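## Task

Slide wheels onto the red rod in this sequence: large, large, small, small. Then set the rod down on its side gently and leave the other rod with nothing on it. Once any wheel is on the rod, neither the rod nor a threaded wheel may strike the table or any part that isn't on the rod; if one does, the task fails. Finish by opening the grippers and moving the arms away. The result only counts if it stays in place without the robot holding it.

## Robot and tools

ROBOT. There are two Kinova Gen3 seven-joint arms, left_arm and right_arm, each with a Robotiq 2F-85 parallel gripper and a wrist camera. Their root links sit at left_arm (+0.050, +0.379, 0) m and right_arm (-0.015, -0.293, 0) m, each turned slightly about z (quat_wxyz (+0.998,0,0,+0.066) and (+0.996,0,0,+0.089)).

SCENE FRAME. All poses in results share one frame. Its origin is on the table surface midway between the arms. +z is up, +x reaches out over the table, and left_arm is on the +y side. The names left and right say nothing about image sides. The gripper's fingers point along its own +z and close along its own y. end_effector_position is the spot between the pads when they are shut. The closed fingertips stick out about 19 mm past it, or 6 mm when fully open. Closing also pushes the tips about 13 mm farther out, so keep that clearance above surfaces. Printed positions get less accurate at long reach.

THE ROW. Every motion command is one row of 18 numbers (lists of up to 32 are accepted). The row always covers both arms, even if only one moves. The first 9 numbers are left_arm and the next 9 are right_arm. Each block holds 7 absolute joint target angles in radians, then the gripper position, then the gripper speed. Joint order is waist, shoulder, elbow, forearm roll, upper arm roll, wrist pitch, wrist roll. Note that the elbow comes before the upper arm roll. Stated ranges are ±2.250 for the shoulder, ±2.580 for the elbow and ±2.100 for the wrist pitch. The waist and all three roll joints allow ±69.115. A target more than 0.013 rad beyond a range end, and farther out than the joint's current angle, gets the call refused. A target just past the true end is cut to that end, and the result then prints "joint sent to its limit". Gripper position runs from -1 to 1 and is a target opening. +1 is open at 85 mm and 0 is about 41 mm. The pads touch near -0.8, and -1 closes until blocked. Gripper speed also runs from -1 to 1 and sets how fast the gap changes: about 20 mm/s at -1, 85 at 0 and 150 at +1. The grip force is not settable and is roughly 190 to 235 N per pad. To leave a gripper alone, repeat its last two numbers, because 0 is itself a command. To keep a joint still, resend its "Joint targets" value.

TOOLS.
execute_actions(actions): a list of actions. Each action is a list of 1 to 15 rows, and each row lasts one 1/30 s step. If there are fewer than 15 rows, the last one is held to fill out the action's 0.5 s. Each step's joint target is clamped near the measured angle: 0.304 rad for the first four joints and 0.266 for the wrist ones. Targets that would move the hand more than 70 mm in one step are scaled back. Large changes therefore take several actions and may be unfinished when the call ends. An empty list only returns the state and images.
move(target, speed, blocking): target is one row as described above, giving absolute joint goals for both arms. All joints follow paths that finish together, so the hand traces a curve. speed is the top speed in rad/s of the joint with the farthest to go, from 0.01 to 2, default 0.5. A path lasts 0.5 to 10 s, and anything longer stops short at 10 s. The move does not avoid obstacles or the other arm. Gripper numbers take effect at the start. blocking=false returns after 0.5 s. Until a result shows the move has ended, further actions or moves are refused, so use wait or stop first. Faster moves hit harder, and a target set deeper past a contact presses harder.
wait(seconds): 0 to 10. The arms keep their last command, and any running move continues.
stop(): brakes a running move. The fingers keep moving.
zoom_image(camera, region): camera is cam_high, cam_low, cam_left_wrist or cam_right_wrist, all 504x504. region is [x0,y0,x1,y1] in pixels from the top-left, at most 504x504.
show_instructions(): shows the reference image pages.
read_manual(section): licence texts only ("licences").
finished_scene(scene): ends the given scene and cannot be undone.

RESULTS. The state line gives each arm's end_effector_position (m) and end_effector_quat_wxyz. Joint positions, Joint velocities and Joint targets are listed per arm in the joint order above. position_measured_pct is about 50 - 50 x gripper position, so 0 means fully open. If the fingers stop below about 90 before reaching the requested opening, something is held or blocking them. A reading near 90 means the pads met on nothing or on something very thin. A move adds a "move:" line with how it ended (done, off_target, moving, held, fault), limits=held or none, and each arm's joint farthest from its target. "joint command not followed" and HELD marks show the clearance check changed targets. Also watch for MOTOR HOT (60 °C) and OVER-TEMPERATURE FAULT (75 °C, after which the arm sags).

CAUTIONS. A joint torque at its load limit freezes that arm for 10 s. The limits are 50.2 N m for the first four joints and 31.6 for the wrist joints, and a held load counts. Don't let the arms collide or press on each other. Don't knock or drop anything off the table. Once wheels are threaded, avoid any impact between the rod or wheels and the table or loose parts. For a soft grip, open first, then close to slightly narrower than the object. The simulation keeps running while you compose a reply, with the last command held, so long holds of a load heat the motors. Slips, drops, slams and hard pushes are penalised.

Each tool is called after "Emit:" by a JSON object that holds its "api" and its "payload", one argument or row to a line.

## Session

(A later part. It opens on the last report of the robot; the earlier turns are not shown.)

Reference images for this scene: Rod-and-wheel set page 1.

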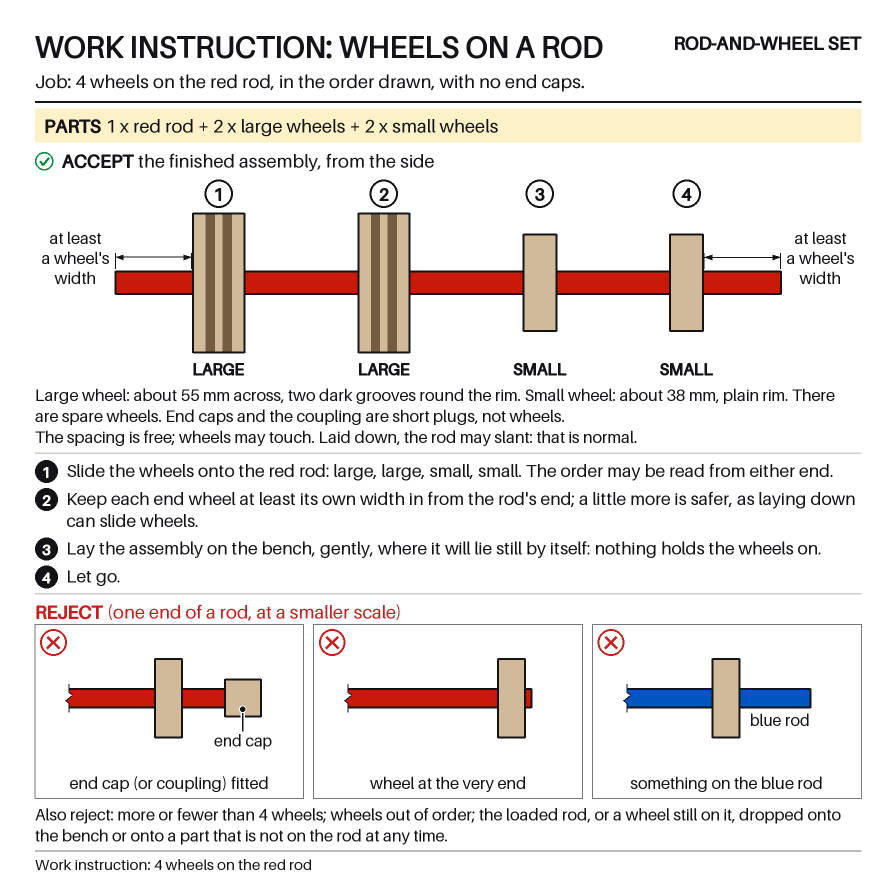

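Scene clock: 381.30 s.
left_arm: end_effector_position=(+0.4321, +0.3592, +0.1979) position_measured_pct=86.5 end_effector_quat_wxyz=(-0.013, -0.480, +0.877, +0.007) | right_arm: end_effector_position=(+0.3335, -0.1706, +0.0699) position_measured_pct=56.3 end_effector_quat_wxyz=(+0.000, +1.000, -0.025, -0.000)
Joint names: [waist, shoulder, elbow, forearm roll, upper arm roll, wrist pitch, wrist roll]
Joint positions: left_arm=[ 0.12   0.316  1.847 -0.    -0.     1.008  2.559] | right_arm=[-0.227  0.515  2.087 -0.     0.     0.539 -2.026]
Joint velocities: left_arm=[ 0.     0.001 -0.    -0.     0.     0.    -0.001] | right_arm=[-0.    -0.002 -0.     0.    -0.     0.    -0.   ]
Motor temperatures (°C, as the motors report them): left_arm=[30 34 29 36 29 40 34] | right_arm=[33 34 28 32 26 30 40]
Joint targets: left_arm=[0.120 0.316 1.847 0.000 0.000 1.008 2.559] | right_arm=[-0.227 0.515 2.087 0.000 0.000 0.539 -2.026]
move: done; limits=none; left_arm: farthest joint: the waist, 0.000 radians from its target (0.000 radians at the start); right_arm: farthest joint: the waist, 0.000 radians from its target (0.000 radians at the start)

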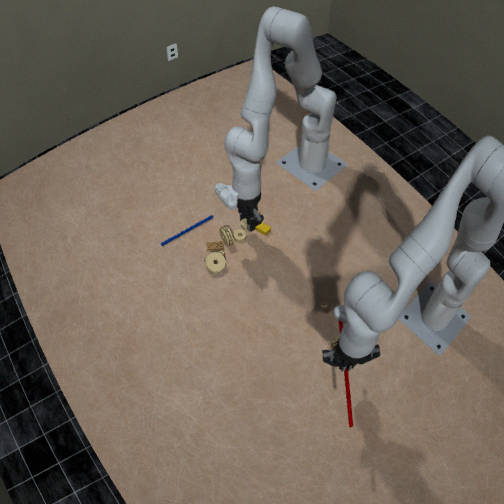

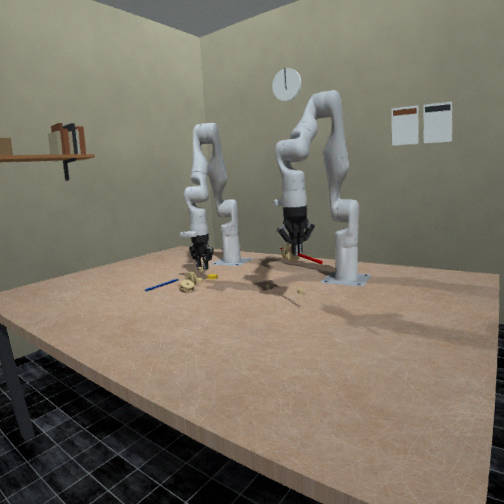

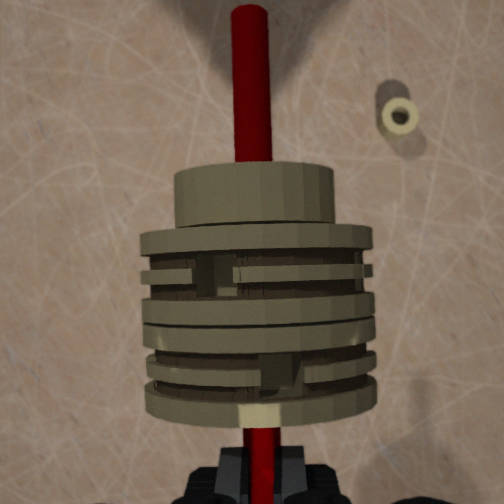

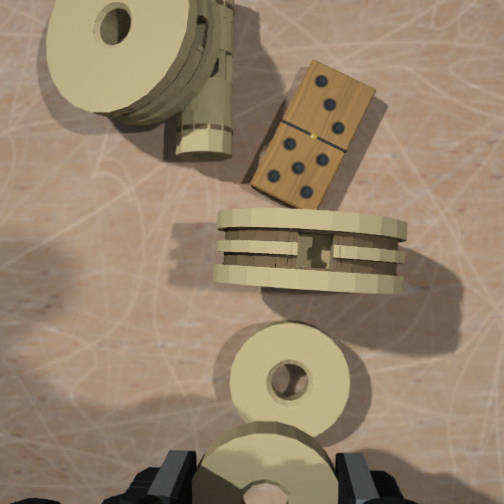

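F lifted cleanly, E fell flat.

Emit:
{"api": "move", "payload": {
  "target": [0.1201,0.3161,1.8471,0,0,1.0084,2.5588,-1,0,-0.8235,0.33,2.0,0,0,0.81,-1.5708,-1,0],
  "speed": 0.8
}}

Emit:
{"api": "move", "payload": {
  "target": [0.1201,0.3161,1.8471,0,0,1.0084,2.5588,-1,0,-0.8235,1.0728,2.358,0,0,-1.86,-1.5708,-1,0],
  "speed": 0.8
}}

Emit:
{"api": "move", "payload": {
  "target": [0.1201,0.3161,1.8471,0,0,1.0084,2.5588,-1,0,-0.8235,1.0404,2.1871,0,0,-1.6567,-1.5708,-1,0],
  "speed": 0.15
}}

Scene clock: 384.93 s.
left_arm: end_effector_position=(+0.4321, +0.3592, +0.1979) position_measured_pct=86.5 end_effector_quat_wxyz=(-0.013, -0.480, +0.877, +0.007) | right_arm: end_effector_position=(+0.2025, +0.0009, +0.1552) position_measured_pct=56.3 end_effector_quat_wxyz=(-0.000, +0.877, +0.480, +0.001)
Joint names: [waist, shoulder, elbow, forearm roll, upper arm roll, wrist pitch, wrist roll]
Joint positions: left_arm=[ 0.12   0.316  1.847 -0.    -0.     1.008  2.559] | right_arm=[-0.823  0.33   2.    -0.    -0.     0.81  -1.571]
Joint velocities: left_arm=[ 0.     0.     0.    -0.001  0.     0.    -0.   ] | right_arm=[-0.003 -0.001  0.     0.     0.     0.    -0.   ]
Motor temperatures (°C, as the motors report them): left_arm=[30 34 29 36 29 40 34] | right_arm=[33 33 28 32 26 30 40]
Joint targets: left_arm=[0.120 0.316 1.847 0.000 0.000 1.008 2.559] | right_arm=[-0.824 0.330 2.000 0.000 0.000 0.810 -1.571]
move: done; limits=none; left_arm: farthest joint: the waist, 0.000 radians from its target (0.000 radians at the start); right_arm: farthest joint: the waist, 0.000 radians from its target (0.597 radians at the start)

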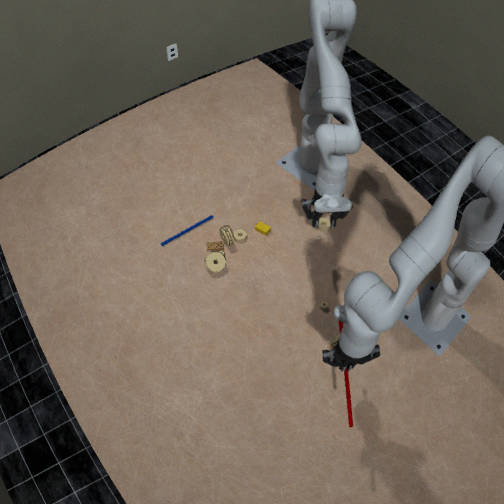

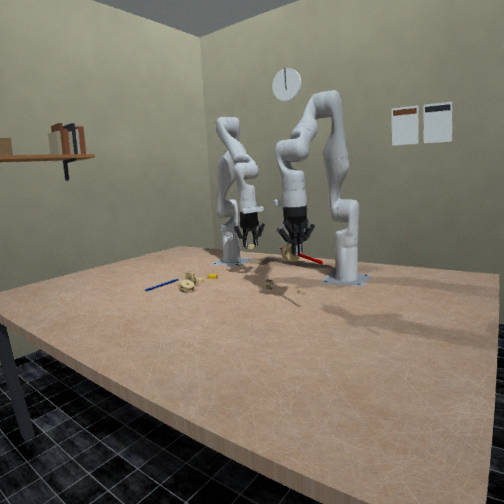

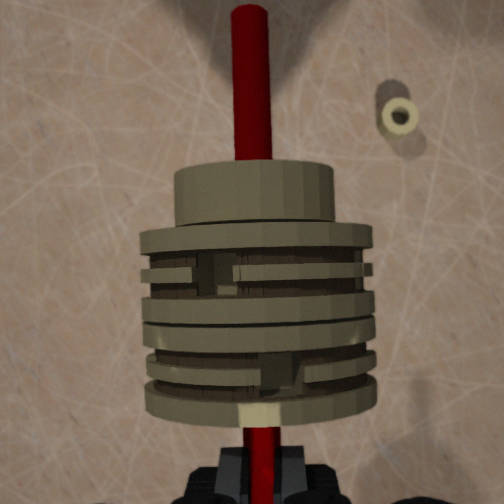

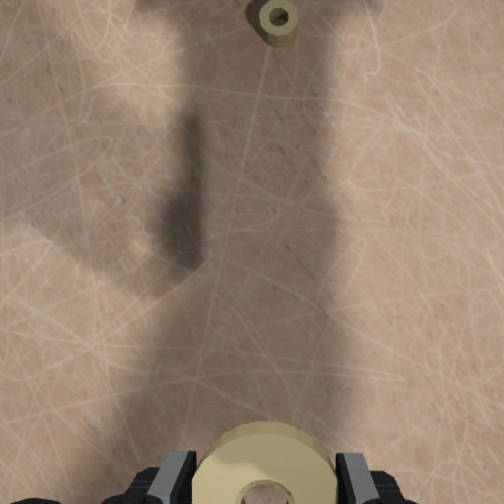

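Scene clock: 388.80 s.
left_arm: end_effector_position=(+0.4321, +0.3592, +0.1979) position_measured_pct=86.5 end_effector_quat_wxyz=(-0.013, -0.480, +0.877, +0.007) | right_arm: end_effector_position=(+0.3243, +0.1917, +0.1847) position_measured_pct=56.3 end_effector_quat_wxyz=(-0.340, +0.620, +0.340, +0.620)
Joint names: [waist, shoulder, elbow, forearm roll, upper arm roll, wrist pitch, wrist roll]
Joint positions: left_arm=[ 0.12   0.316  1.847 -0.    -0.     1.008  2.559] | right_arm=[-0.823  1.073  2.358  0.    -0.    -1.86  -1.571]
Joint velocities: left_arm=[-0.002 -0.001 -0.    -0.002  0.     0.     0.   ] | right_arm=[ 0.     0.002 -0.001 -0.    -0.    -0.     0.   ]
Motor temperatures (°C, as the motors report them): left_arm=[30 34 29 36 29 40 34] | right_arm=[33 33 28 32 26 30 40]
Joint targets: left_arm=[0.120 0.316 1.847 0.000 0.000 1.008 2.559] | right_arm=[-0.824 1.073 2.358 0.000 0.000 -1.860 -1.571]
move: done; limits=none; left_arm: farthest joint: the waist, 0.000 radians from its target (0.000 radians at the start); right_arm: farthest joint: the waist, 0.000 radians from its target (0.000 radians at the start)

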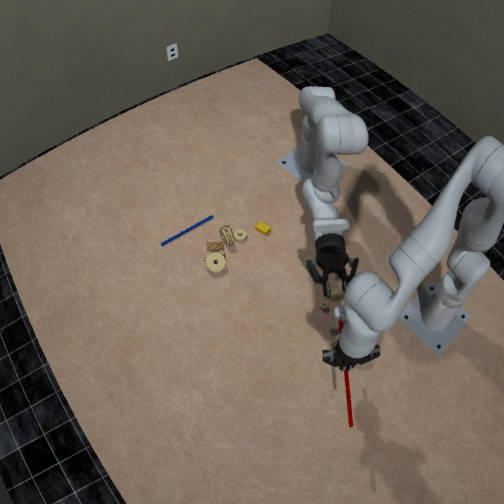

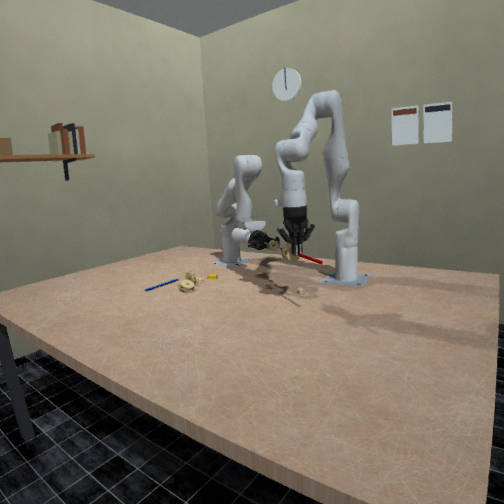

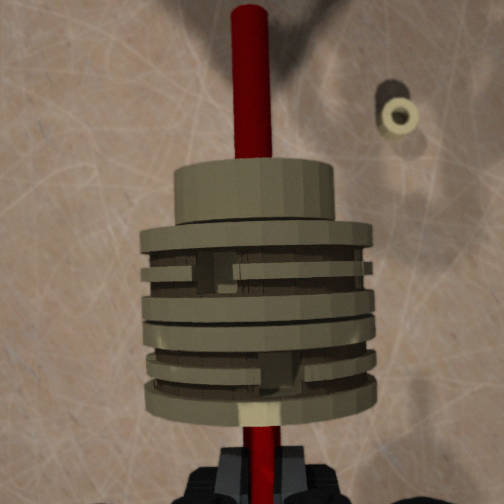

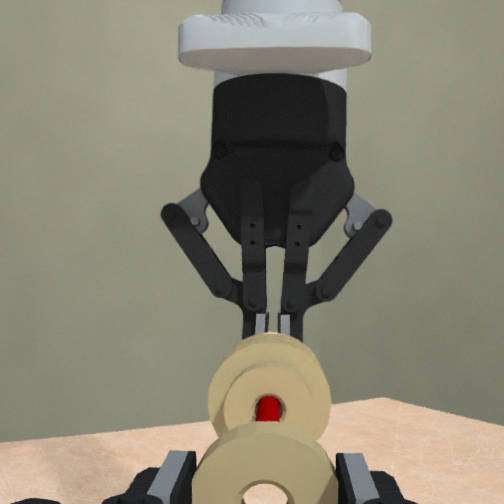

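Scene clock: 390.50 s.
left_arm: end_effector_position=(+0.4321, +0.3592, +0.1979) position_measured_pct=86.5 end_effector_quat_wxyz=(-0.013, -0.480, +0.877, +0.007) | right_arm: end_effector_position=(+0.3545, +0.2389, +0.1844) position_measured_pct=56.3 end_effector_quat_wxyz=(-0.340, +0.620, +0.340, +0.620)
Joint names: [waist, shoulder, elbow, forearm roll, upper arm roll, wrist pitch, wrist roll]
Joint positions: left_arm=[ 0.12   0.316  1.847 -0.    -0.     1.008  2.559] | right_arm=[-0.824  1.04   2.187 -0.     0.    -1.657 -1.571]
Joint velocities: left_arm=[ 0.    -0.001  0.    -0.001 -0.001  0.001  0.   ] | right_arm=[-0. -0.  0. -0.  0.  0. -0.]
Motor temperatures (°C, as the motors report them): left_arm=[30 34 29 36 29 40 34] | right_arm=[33 34 28 32 26 30 40]
Joint targets: left_arm=[0.120 0.316 1.847 0.000 0.000 1.008 2.559] | right_arm=[-0.824 1.040 2.187 0.000 0.000 -1.657 -1.571]
move: done; limits=none; left_arm: farthest joint: the waist, 0.000 radians from its target (0.000 radians at the start); right_arm: farthest joint: the waist, 0.000 radians from its target (0.000 radians at the start)

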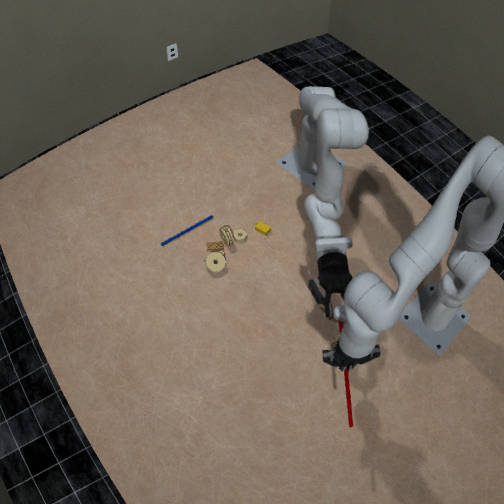

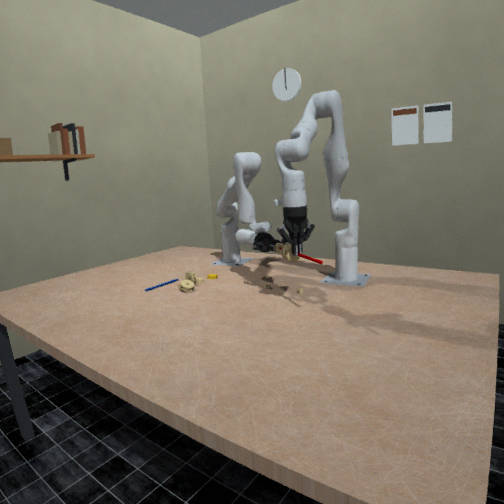

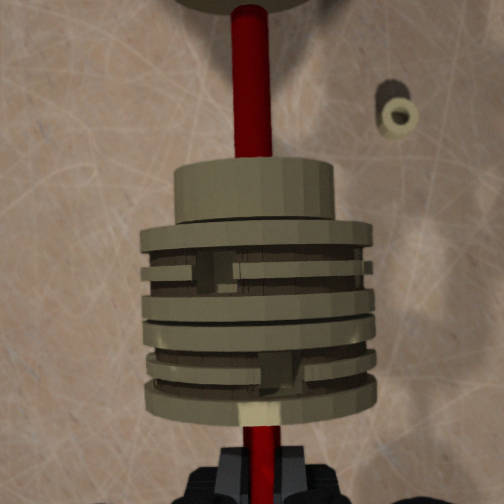

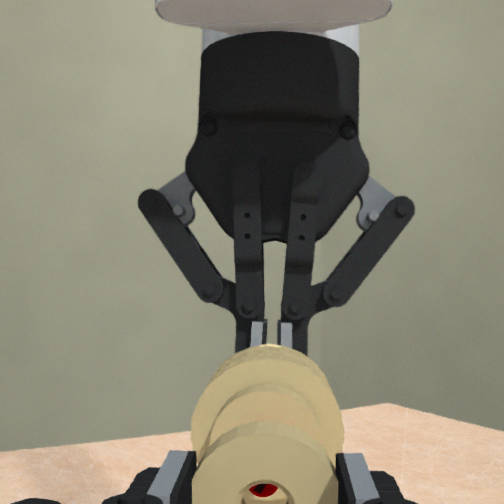

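Emit:
{"api": "move", "payload": {
  "target": [0.1201,0.3161,1.8471,0,0,1.0084,2.5588,-1,0,-0.8235,1.0380,2.1305,0,0,-1.5977,-1.5708,-1,0],
  "speed": 0.018
}}

Scene clock: 395.13 s.
left_arm: end_effector_position=(+0.4321, +0.3592, +0.1979) position_measured_pct=86.5 end_effector_quat_wxyz=(-0.013, -0.480, +0.877, +0.007) | right_arm: end_effector_position=(+0.3641, +0.2541, +0.1843) position_measured_pct=56.3 end_effector_quat_wxyz=(-0.340, +0.620, +0.340, +0.620)
Joint names: [waist, shoulder, elbow, forearm roll, upper arm roll, wrist pitch, wrist roll]
Joint positions: left_arm=[ 0.12   0.316  1.847 -0.    -0.     1.008  2.559] | right_arm=[-0.824  1.038  2.131  0.    -0.    -1.598 -1.571]
Joint velocities: left_arm=[ 0.    -0.    -0.    -0.    -0.     0.001 -0.   ] | right_arm=[ 0.     0.     0.001 -0.001 -0.     0.    -0.   ]
Motor temperatures (°C, as the motors report them): left_arm=[30 34 29 36 29 40 34] | right_arm=[33 34 28 32 26 30 40]
Joint targets: left_arm=[0.120 0.316 1.847 0.000 0.000 1.008 2.559] | right_arm=[-0.824 1.038 2.130 0.000 0.000 -1.598 -1.571]
move: done; limits=none; left_arm: farthest joint: the waist, 0.000 radians from its target (0.000 radians at the start); right_arm: farthest joint: the waist, 0.000 radians from its target (0.000 radians at the start)

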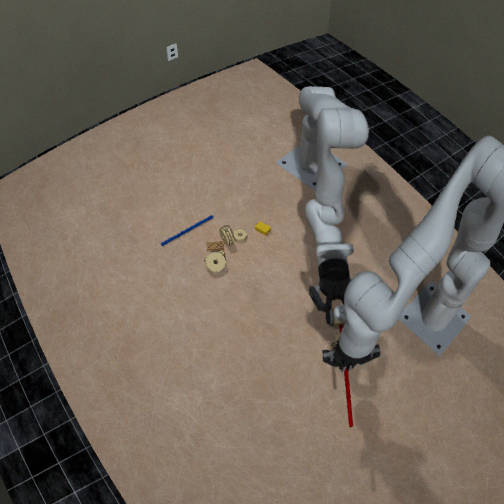

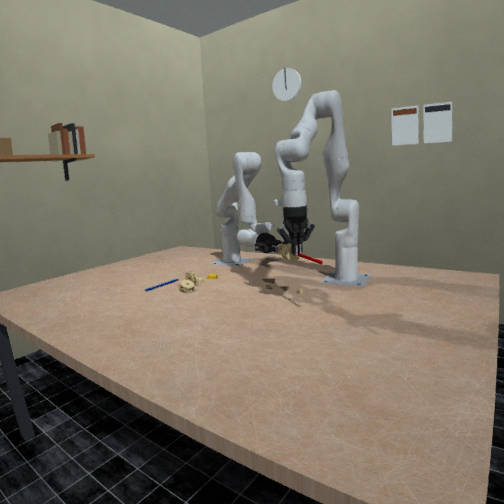

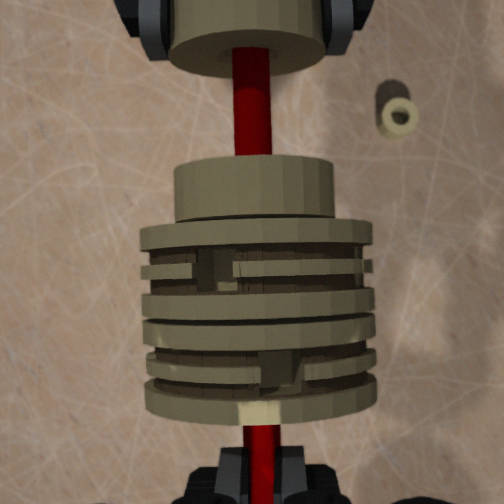

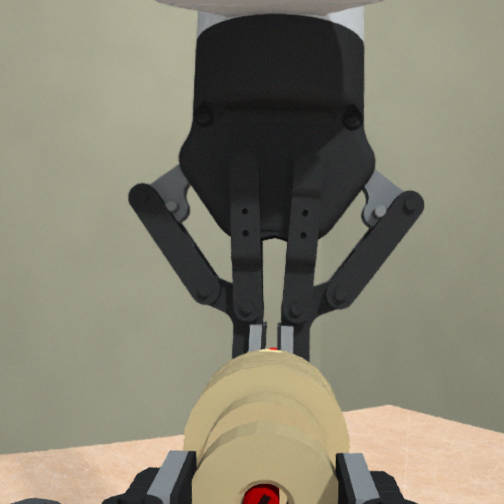

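Emit:
{"api": "move", "payload": {
  "target": [0.1201,0.3161,1.8471,0,0,1.0084,2.5588,-1,0,-0.8235,1.0394,2.0281,0,0,-1.4967,-1.5708,-1,0],
  "speed": 0.035
}}

Emit:
{"api": "execute_actions", "payload": {
  "actions": [
    [[0.1201,0.3161,1.8471,0,0,1.0084,2.5588,-1,0,-0.8235,1.0394,2.0281,0,0,-1.4967,-1.5708,0.3,-0.5]],
    [[0.1201,0.3161,1.8471,0,0,1.0084,2.5588,-1,0,-0.8235,1.0394,2.0281,0,0,-1.4967,-1.5708,0.3,-0.5]]
  ]
}}

Emit:
{"api": "move", "payload": {
  "target": [0.1201,0.3161,1.8471,0,0,1.0084,2.5588,-1,0,-0.8235,1.0728,2.358,0,0,-1.86,-1.5708,0.3,0],
  "speed": 0.35
}}

Scene clock: 401.73 s.
left_arm: end_effector_position=(+0.4321, +0.3592, +0.1979) position_measured_pct=86.5 end_effector_quat_wxyz=(-0.013, -0.480, +0.877, +0.007) | right_arm: end_effector_position=(+0.3814, +0.2810, +0.1845) position_measured_pct=56.3 end_effector_quat_wxyz=(-0.340, +0.620, +0.340, +0.620)
Joint names: [waist, shoulder, elbow, forearm roll, upper arm roll, wrist pitch, wrist roll]
Joint positions: left_arm=[ 0.12   0.316  1.847 -0.    -0.     1.008  2.559] | right_arm=[-0.823  1.039  2.028 -0.     0.    -1.497 -1.571]
Joint velocities: left_arm=[-0.     0.001  0.     0.001 -0.     0.    -0.   ] | right_arm=[ 0.001  0.    -0.001 -0.    -0.     0.     0.   ]
Motor temperatures (°C, as the motors report them): left_arm=[30 34 29 36 29 40 34] | right_arm=[33 34 28 32 26 30 40]
Joint targets: left_arm=[0.120 0.316 1.847 0.000 0.000 1.008 2.559] | right_arm=[-0.824 1.039 2.028 0.000 0.000 -1.497 -1.571]
move: done; limits=none; left_arm: farthest joint: the waist, 0.000 radians from its target (0.000 radians at the start); right_arm: farthest joint: the waist, 0.000 radians from its target (0.000 radians at the start)

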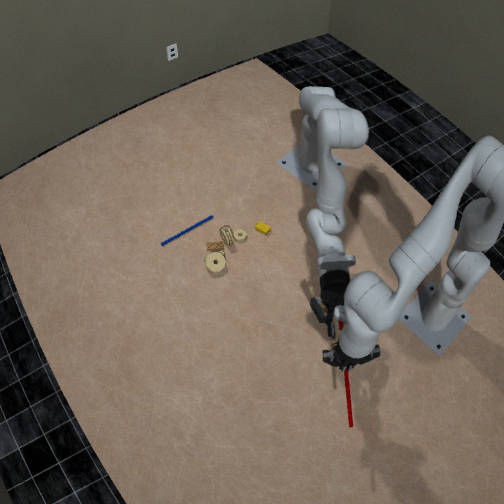

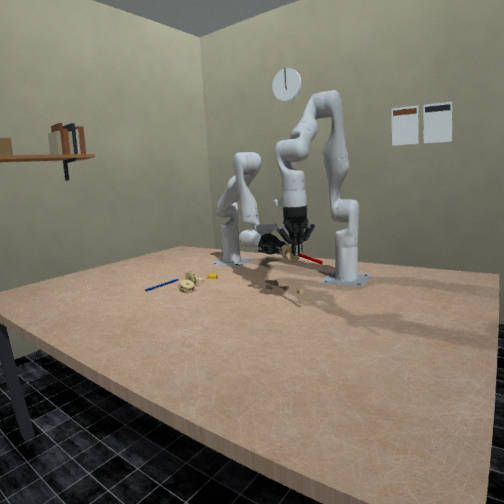

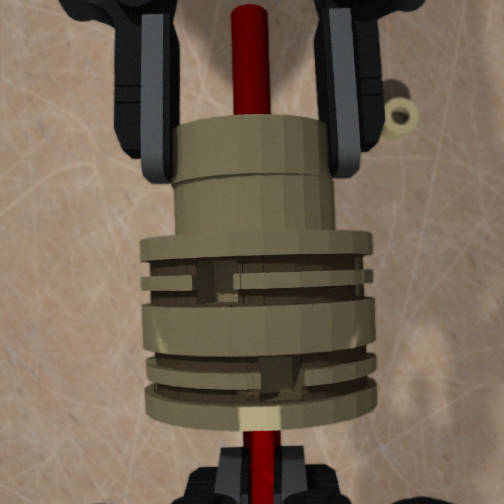

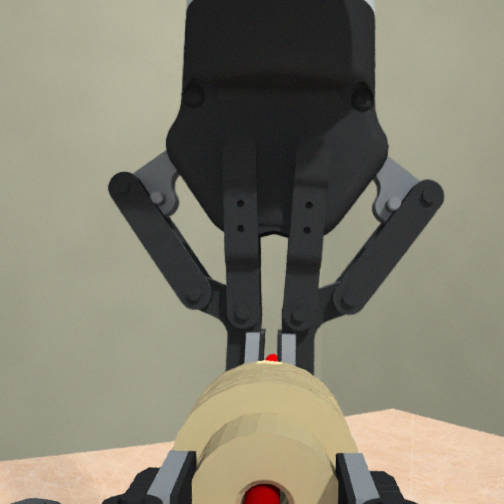

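Scene clock: 402.73 s.
left_arm: end_effector_position=(+0.4321, +0.3592, +0.1978) position_measured_pct=86.5 end_effector_quat_wxyz=(-0.013, -0.480, +0.877, +0.007) | right_arm: end_effector_position=(+0.3814, +0.2811, +0.1845) position_measured_pct=34.9 end_effector_quat_wxyz=(-0.340, +0.620, +0.340, +0.620)
Joint names: [waist, shoulder, elbow, forearm roll, upper arm roll, wrist pitch, wrist roll]
Joint positions: left_arm=[ 0.12   0.316  1.847 -0.    -0.     1.008  2.559] | right_arm=[-0.823  1.039  2.028 -0.     0.    -1.497 -1.571]
Joint velocities: left_arm=[ 0.    -0.001  0.001 -0.001 -0.    -0.001  0.   ] | right_arm=[-0.     0.    -0.001  0.    -0.    -0.     0.   ]
Motor temperatures (°C, as the motors report them): left_arm=[30 34 29 36 29 40 34] | right_arm=[33 34 28 32 26 30 40]
Joint targets: left_arm=[0.120 0.316 1.847 0.000 0.000 1.008 2.559] | right_arm=[-0.824 1.039 2.028 0.000 0.000 -1.497 -1.571]
Step readings (joint positions; steps 1 to 15: 1st action; 16 to 30: 2nd action):
0: left_arm=[0.120 0.316 1.847 -0.000 -0.000 1.008 2.559] | right_arm=[-0.823 1.039 2.028 -0.000 0.000 -1.497 -1.571]
1: left_arm=[0.120 0.316 1.847 -0.000 -0.000 1.008 2.559] | right_arm=[-0.823 1.039 2.028 -0.000 0.000 -1.497 -1.571]
2: left_arm=[0.120 0.316 1.847 -0.000 -0.000 1.008 2.559] | right_arm=[-0.823 1.039 2.028 -0.000 0.000 -1.497 -1.571]
4: left_arm=[0.120 0.316 1.847 -0.000 -0.000 1.008 2.559] | right_arm=[-0.823 1.039 2.028 -0.000 0.000 -1.497 -1.571]
8: left_arm=[0.120 0.316 1.847 -0.000 -0.000 1.008 2.559] | right_arm=[-0.824 1.039 2.028 0.000 -0.000 -1.497 -1.571]
15: left_arm=[0.120 0.316 1.847 -0.000 -0.000 1.008 2.559] | right_arm=[-0.823 1.039 2.028 -0.000 0.000 -1.497 -1.571]
16: left_arm=[0.120 0.316 1.847 -0.000 -0.000 1.008 2.559] | right_arm=[-0.823 1.039 2.028 -0.000 0.000 -1.497 -1.571]
17: left_arm=[0.120 0.316 1.847 -0.000 -0.000 1.008 2.559] | right_arm=[-0.823 1.039 2.028 -0.000 0.000 -1.497 -1.571]
19: left_arm=[0.120 0.316 1.847 -0.000 -0.000 1.008 2.559] | right_arm=[-0.823 1.039 2.028 0.000 0.000 -1.497 -1.571]
23: left_arm=[0.120 0.316 1.847 -0.000 -0.000 1.008 2.559] | right_arm=[-0.823 1.039 2.028 -0.000 -0.000 -1.497 -1.571]
30: Joint positions above

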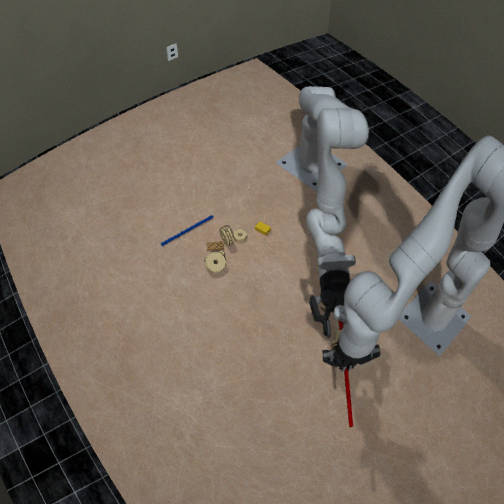

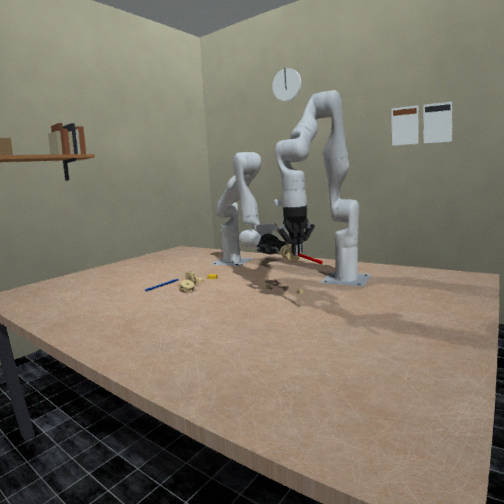

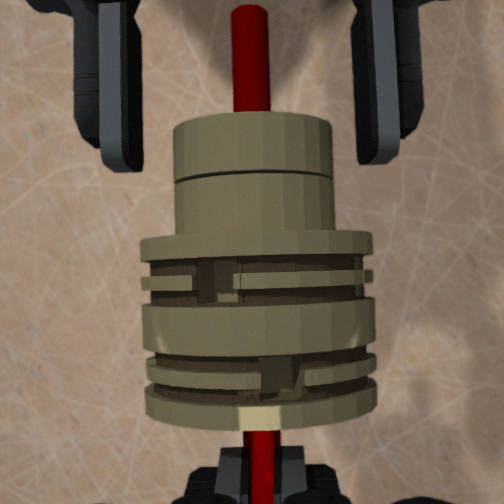

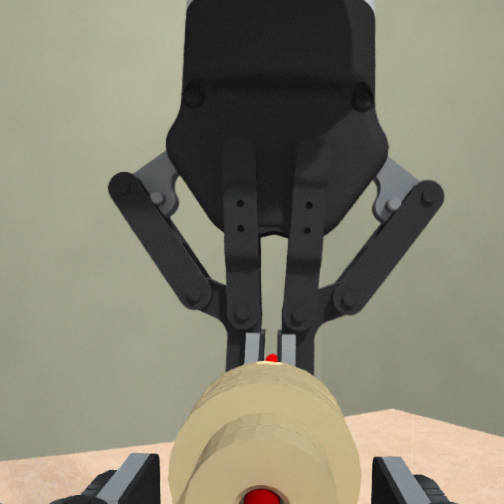

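Scene clock: 404.20 s.
left_arm: end_effector_position=(+0.4321, +0.3592, +0.1978) position_measured_pct=86.5 end_effector_quat_wxyz=(-0.013, -0.480, +0.877, +0.007) | right_arm: end_effector_position=(+0.3243, +0.1917, +0.1845) position_measured_pct=34.9 end_effector_quat_wxyz=(-0.340, +0.620, +0.340, +0.620)
Joint names: [waist, shoulder, elbow, forearm roll, upper arm roll, wrist pitch, wrist roll]
Joint positions: left_arm=[ 0.12   0.316  1.847 -0.    -0.     1.008  2.559] | right_arm=[-0.823  1.073  2.358  0.    -0.    -1.86  -1.571]
Joint velocities: left_arm=[-0.     0.001  0.    -0.001 -0.     0.    -0.   ] | right_arm=[-0.001  0.001 -0.001  0.     0.    -0.    -0.   ]
Motor temperatures (°C, as the motors report them): left_arm=[30 34 29 36 29 40 34] | right_arm=[33 34 28 32 26 30 40]
Joint targets: left_arm=[0.120 0.316 1.847 0.000 0.000 1.008 2.559] | right_arm=[-0.824 1.073 2.358 0.000 0.000 -1.860 -1.571]
move: done; limits=none; left_arm: farthest joint: the waist, 0.000 radians from its target (0.000 radians at the start); right_arm: farthest joint: the waist, 0.000 radians from its target (0.000 radians at the start)

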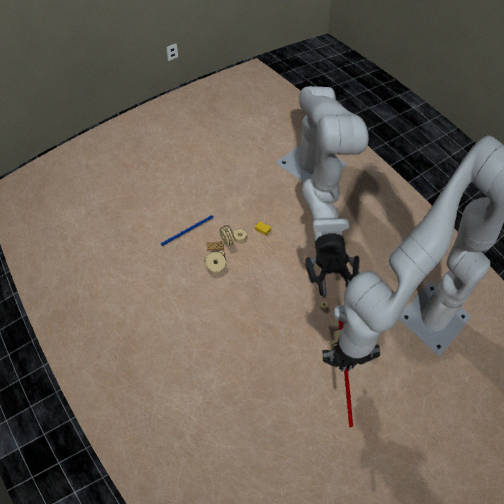

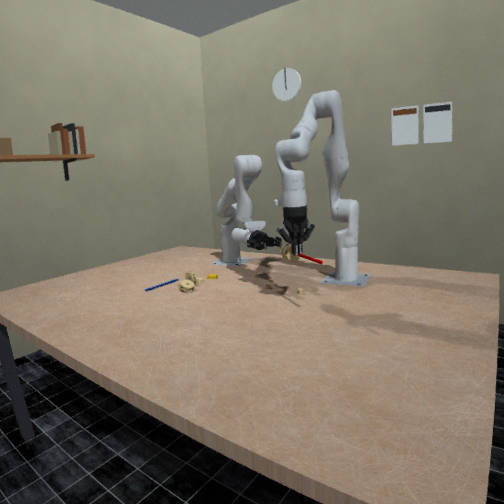

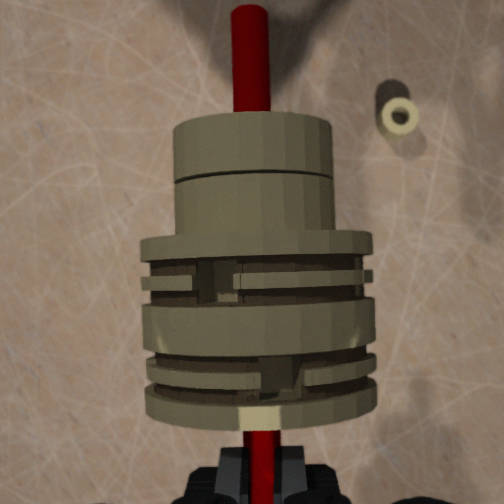

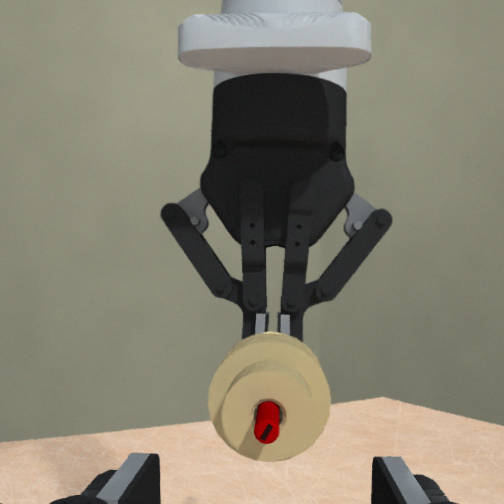

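Emit:
{"api": "move", "payload": {
  "target": [0.1201,0.557,2.0511,0,0,0.5335,2.5588,-1,0,-0.22,0.6,2.358,0,0,-1.86,-1.5708,0.3,0],
  "speed": 0.25
}}

Scene clock: 415.23 s.
left_arm: end_effector_position=(+0.4321, +0.3592, +0.0599) position_measured_pct=86.5 end_effector_quat_wxyz=(-0.000, -0.480, +0.877, +0.000) | right_arm: end_effector_position=(+0.5219, -0.0938, +0.4647) position_measured_pct=34.9 end_effector_quat_wxyz=(-0.169, +0.512, +0.103, +0.836)
Joint names: [waist, shoulder, elbow, forearm roll, upper arm roll, wrist pitch, wrist roll]
Joint positions: left_arm=[ 0.12   0.557  2.051 -0.    -0.     0.533  2.559] | right_arm=[-0.22   0.6    2.358 -0.     0.    -1.86  -1.571]
Joint velocities: left_arm=[-0.     0.001 -0.    -0.    -0.     0.    -0.001] | right_arm=[ 0.002 -0.002  0.    -0.001 -0.    -0.     0.   ]
Motor temperatures (°C, as the motors report them): left_arm=[30 34 29 36 29 40 34] | right_arm=[33 34 28 32 26 30 40]
Joint targets: left_arm=[0.120 0.557 2.051 0.000 0.000 0.533 2.559] | right_arm=[-0.220 0.600 2.358 0.000 0.000 -1.860 -1.571]
move: done; limits=none; left_arm: farthest joint: the waist, 0.000 radians from its target (0.000 radians at the start); right_arm: farthest joint: the waist, 0.000 radians from its target (0.603 radians at the start)

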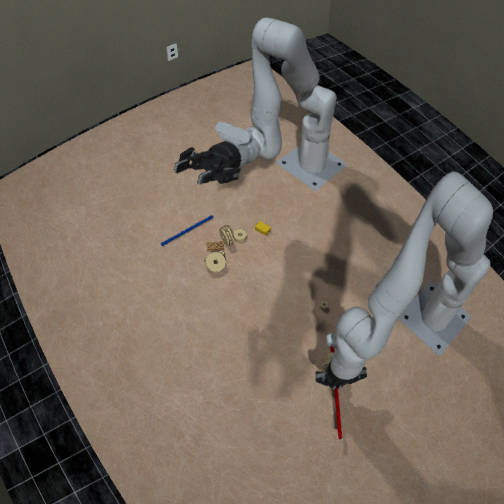

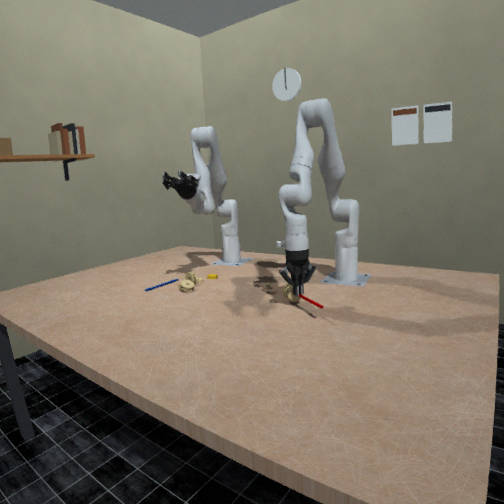

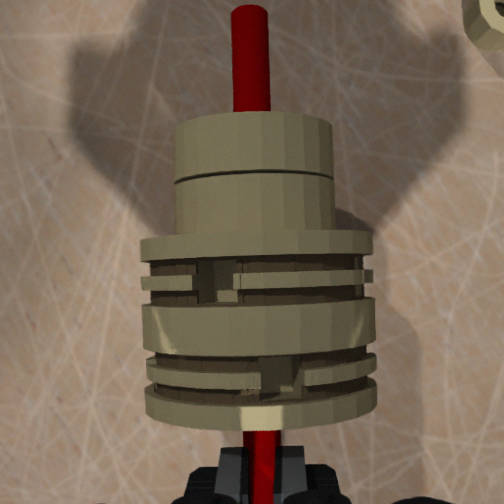

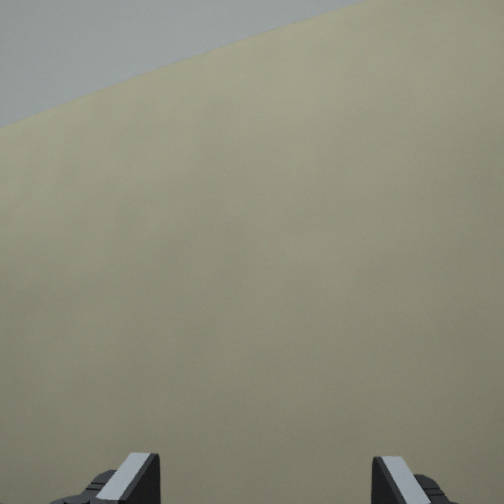

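Emit:
{"api": "move", "payload": {
  "target": [0.1201,0.5964,2.0623,0,0,0.4829,2.5588,-1,0,-0.22,0.6,2.358,0,0,-1.86,-1.5708,0.3,0],
  "speed": 0.018
}}

Scene clock: 420.40 s.
left_arm: end_effector_position=(+0.4323, +0.3591, +0.0433) position_measured_pct=86.5 end_effector_quat_wxyz=(+0.000, -0.480, +0.877, -0.000) | right_arm: end_effector_position=(+0.5219, -0.0940, +0.4648) position_measured_pct=34.9 end_effector_quat_wxyz=(-0.169, +0.512, +0.103, +0.836)
Joint names: [waist, shoulder, elbow, forearm roll, upper arm roll, wrist pitch, wrist roll]
Joint positions: left_arm=[0.12  0.596 2.062 0.    0.    0.483 2.559] | right_arm=[-0.22   0.6    2.358 -0.     0.    -1.86  -1.571]
Joint velocities: left_arm=[ 0.001 -0.001 -0.001 -0.    -0.    -0.001 -0.   ] | right_arm=[ 0.     0.    -0.001 -0.    -0.    -0.     0.   ]
Motor temperatures (°C, as the motors report them): left_arm=[30 34 29 36 29 40 34] | right_arm=[33 34 28 32 26 30 40]
Joint targets: left_arm=[0.120 0.596 2.062 0.000 0.000 0.483 2.559] | right_arm=[-0.220 0.600 2.358 0.000 0.000 -1.860 -1.571]
move: done; limits=none; left_arm: farthest joint: the waist, 0.000 radians from its target (0.000 radians at the start); right_arm: farthest joint: the waist, 0.000 radians from its target (0.000 radians at the start)

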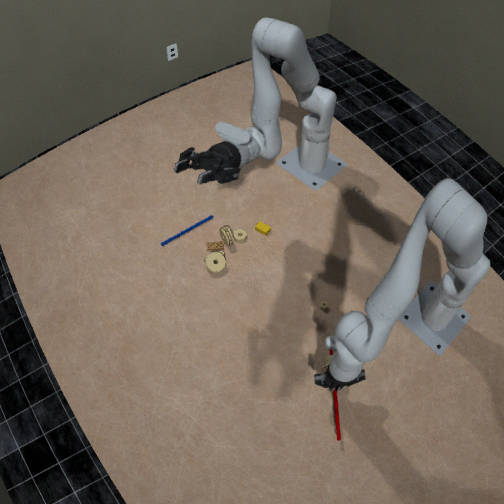

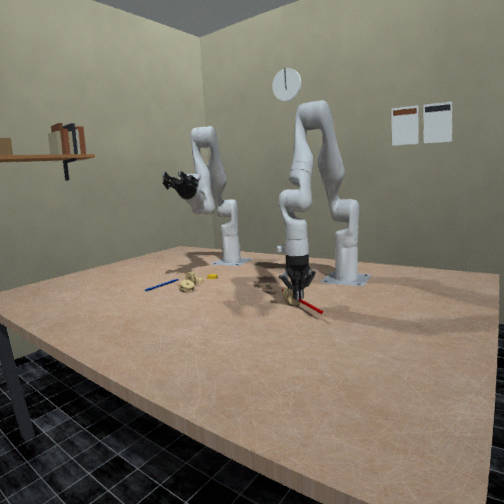

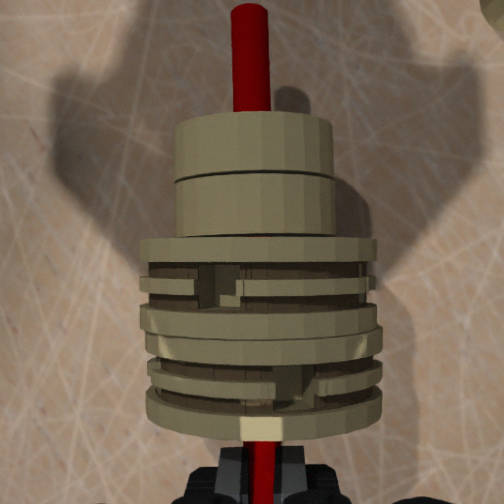

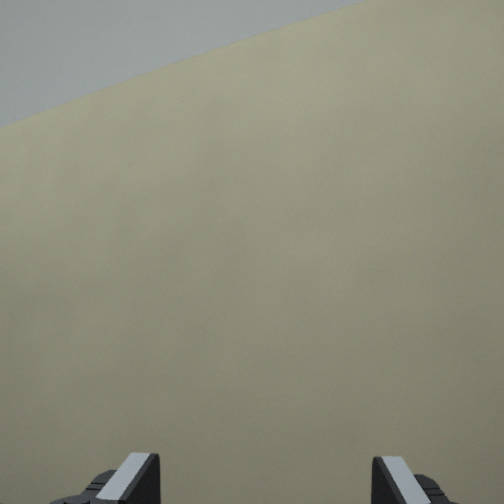

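Wheels are on the table. Open slowly.

Emit:
{"api": "execute_actions", "payload": {
  "actions": [
    [[0.1201,0.5964,2.0623,0,0,0.4829,2.5588,-0.3,-1,-0.22,0.6,2.358,0,0,-1.86,-1.5708,0.3,0]],
    [[0.1201,0.5964,2.0623,0,0,0.4829,2.5588,-0.3,-1,-0.22,0.6,2.358,0,0,-1.86,-1.5708,0.3,0]],
    [[0.1201,0.5964,2.0623,0,0,0.4829,2.5588,-0.3,-1,-0.22,0.6,2.358,0,0,-1.86,-1.5708,0.3,0]]
  ]
}}

Scene clock: 423.83 s.
left_arm: end_effector_position=(+0.4322, +0.3591, +0.0432) position_measured_pct=65.1 end_effector_quat_wxyz=(-0.000, -0.480, +0.877, +0.000) | right_arm: end_effector_position=(+0.5219, -0.0940, +0.4648) position_measured_pct=34.9 end_effector_quat_wxyz=(-0.169, +0.512, +0.103, +0.836)
Joint names: [waist, shoulder, elbow, forearm roll, upper arm roll, wrist pitch, wrist roll]
Joint positions: left_arm=[0.12  0.596 2.062 0.    0.    0.483 2.559] | right_arm=[-0.22   0.6    2.358 -0.     0.    -1.86  -1.571]
Joint velocities: left_arm=[-0.001 -0.     0.001 -0.001 -0.    -0.001 -0.001] | right_arm=[ 0. -0.  0. -0. -0.  0. -0.]
Motor temperatures (°C, as the motors report them): left_arm=[30 34 29 36 29 40 34] | right_arm=[33 34 28 32 26 30 40]
Joint targets: left_arm=[0.120 0.596 2.062 0.000 0.000 0.483 2.559] | right_arm=[-0.220 0.600 2.358 0.000 0.000 -1.860 -1.571]
Step readings (joint positions; steps 1 to 15: 1st action; 16 to 30: 2nd action; 31 to 45: 3rd action):
0: left_arm=[0.120 0.596 2.062 0.000 0.000 0.483 2.559] | right_arm=[-0.220 0.600 2.358 0.000 0.000 -1.860 -1.571]
1: left_arm=[0.120 0.596 2.062 0.000 0.000 0.483 2.559] | right_arm=[-0.220 0.600 2.358 -0.000 0.000 -1.860 -1.571]
2: left_arm=[0.120 0.596 2.062 0.000 0.000 0.483 2.559] | right_arm=[-0.220 0.600 2.358 0.000 0.000 -1.860 -1.571]
4: left_arm=[0.120 0.596 2.062 0.000 0.000 0.483 2.559] | right_arm=[-0.220 0.600 2.358 -0.000 -0.000 -1.860 -1.571]
8: left_arm=[0.120 0.596 2.062 -0.000 -0.000 0.483 2.559] | right_arm=[-0.220 0.600 2.358 -0.000 0.000 -1.860 -1.571]
15: left_arm=[0.120 0.596 2.062 0.000 0.000 0.483 2.559] | right_arm=[-0.220 0.600 2.358 -0.000 -0.000 -1.860 -1.571]
16: left_arm=[0.120 0.596 2.062 0.000 0.000 0.483 2.559] | right_arm=[-0.220 0.600 2.358 0.000 -0.000 -1.860 -1.571]
17: left_arm=[0.120 0.596 2.062 0.000 0.000 0.483 2.559] | right_arm=[-0.220 0.600 2.358 -0.000 -0.000 -1.860 -1.571]
19: left_arm=[0.120 0.596 2.062 -0.000 -0.000 0.483 2.559] | right_arm=[-0.220 0.600 2.358 0.000 0.000 -1.860 -1.571]
23: left_arm=[0.120 0.596 2.062 0.000 0.000 0.483 2.559] | right_arm=[-0.220 0.600 2.358 0.000 -0.000 -1.860 -1.571]
30: left_arm=[0.120 0.596 2.062 0.000 0.000 0.483 2.559] | right_arm=[-0.220 0.600 2.358 -0.000 -0.000 -1.860 -1.571]
31: left_arm=[0.120 0.596 2.062 -0.000 0.000 0.483 2.559] | right_arm=[-0.220 0.600 2.358 -0.000 0.000 -1.860 -1.571]
32: left_arm=[0.120 0.596 2.062 0.000 0.000 0.483 2.559] | right_arm=[-0.220 0.600 2.358 0.000 0.000 -1.860 -1.571]
34: left_arm=[0.120 0.596 2.062 0.000 -0.000 0.483 2.559] | right_arm=[-0.220 0.600 2.358 -0.000 -0.000 -1.860 -1.571]
38: left_arm=[0.120 0.596 2.062 0.000 0.000 0.483 2.559] | right_arm=[-0.220 0.600 2.358 -0.000 0.000 -1.860 -1.571]
45: Joint positions above

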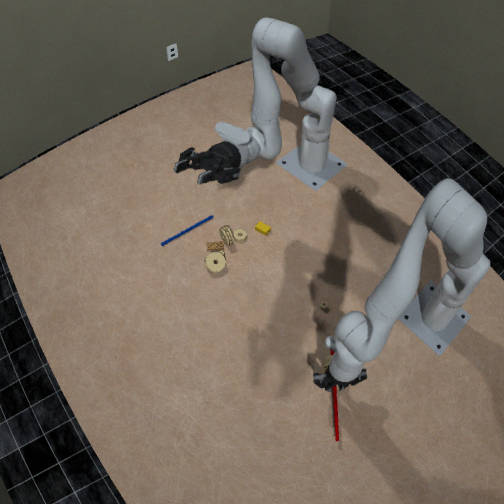

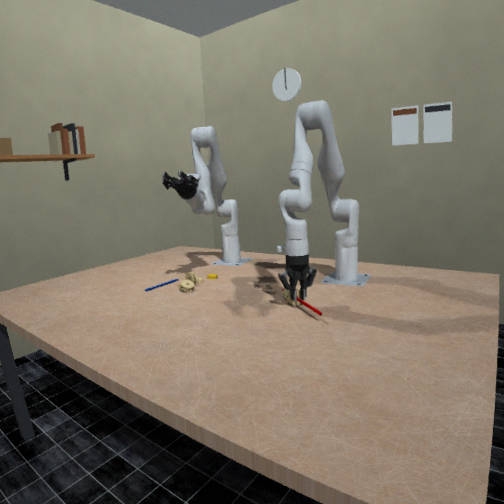

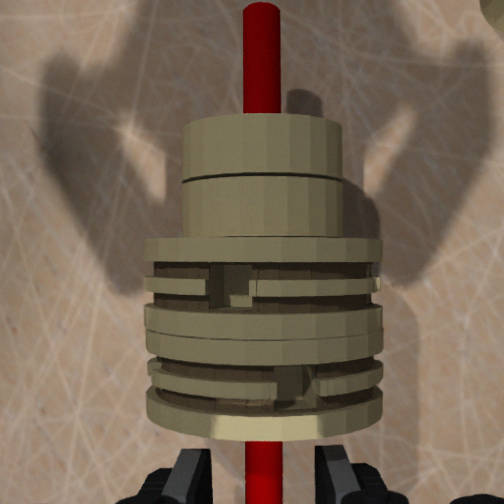

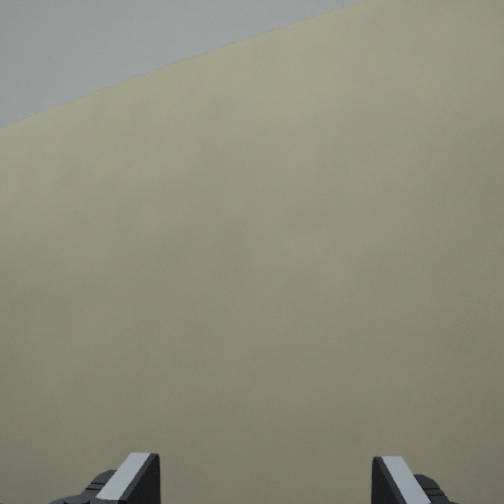

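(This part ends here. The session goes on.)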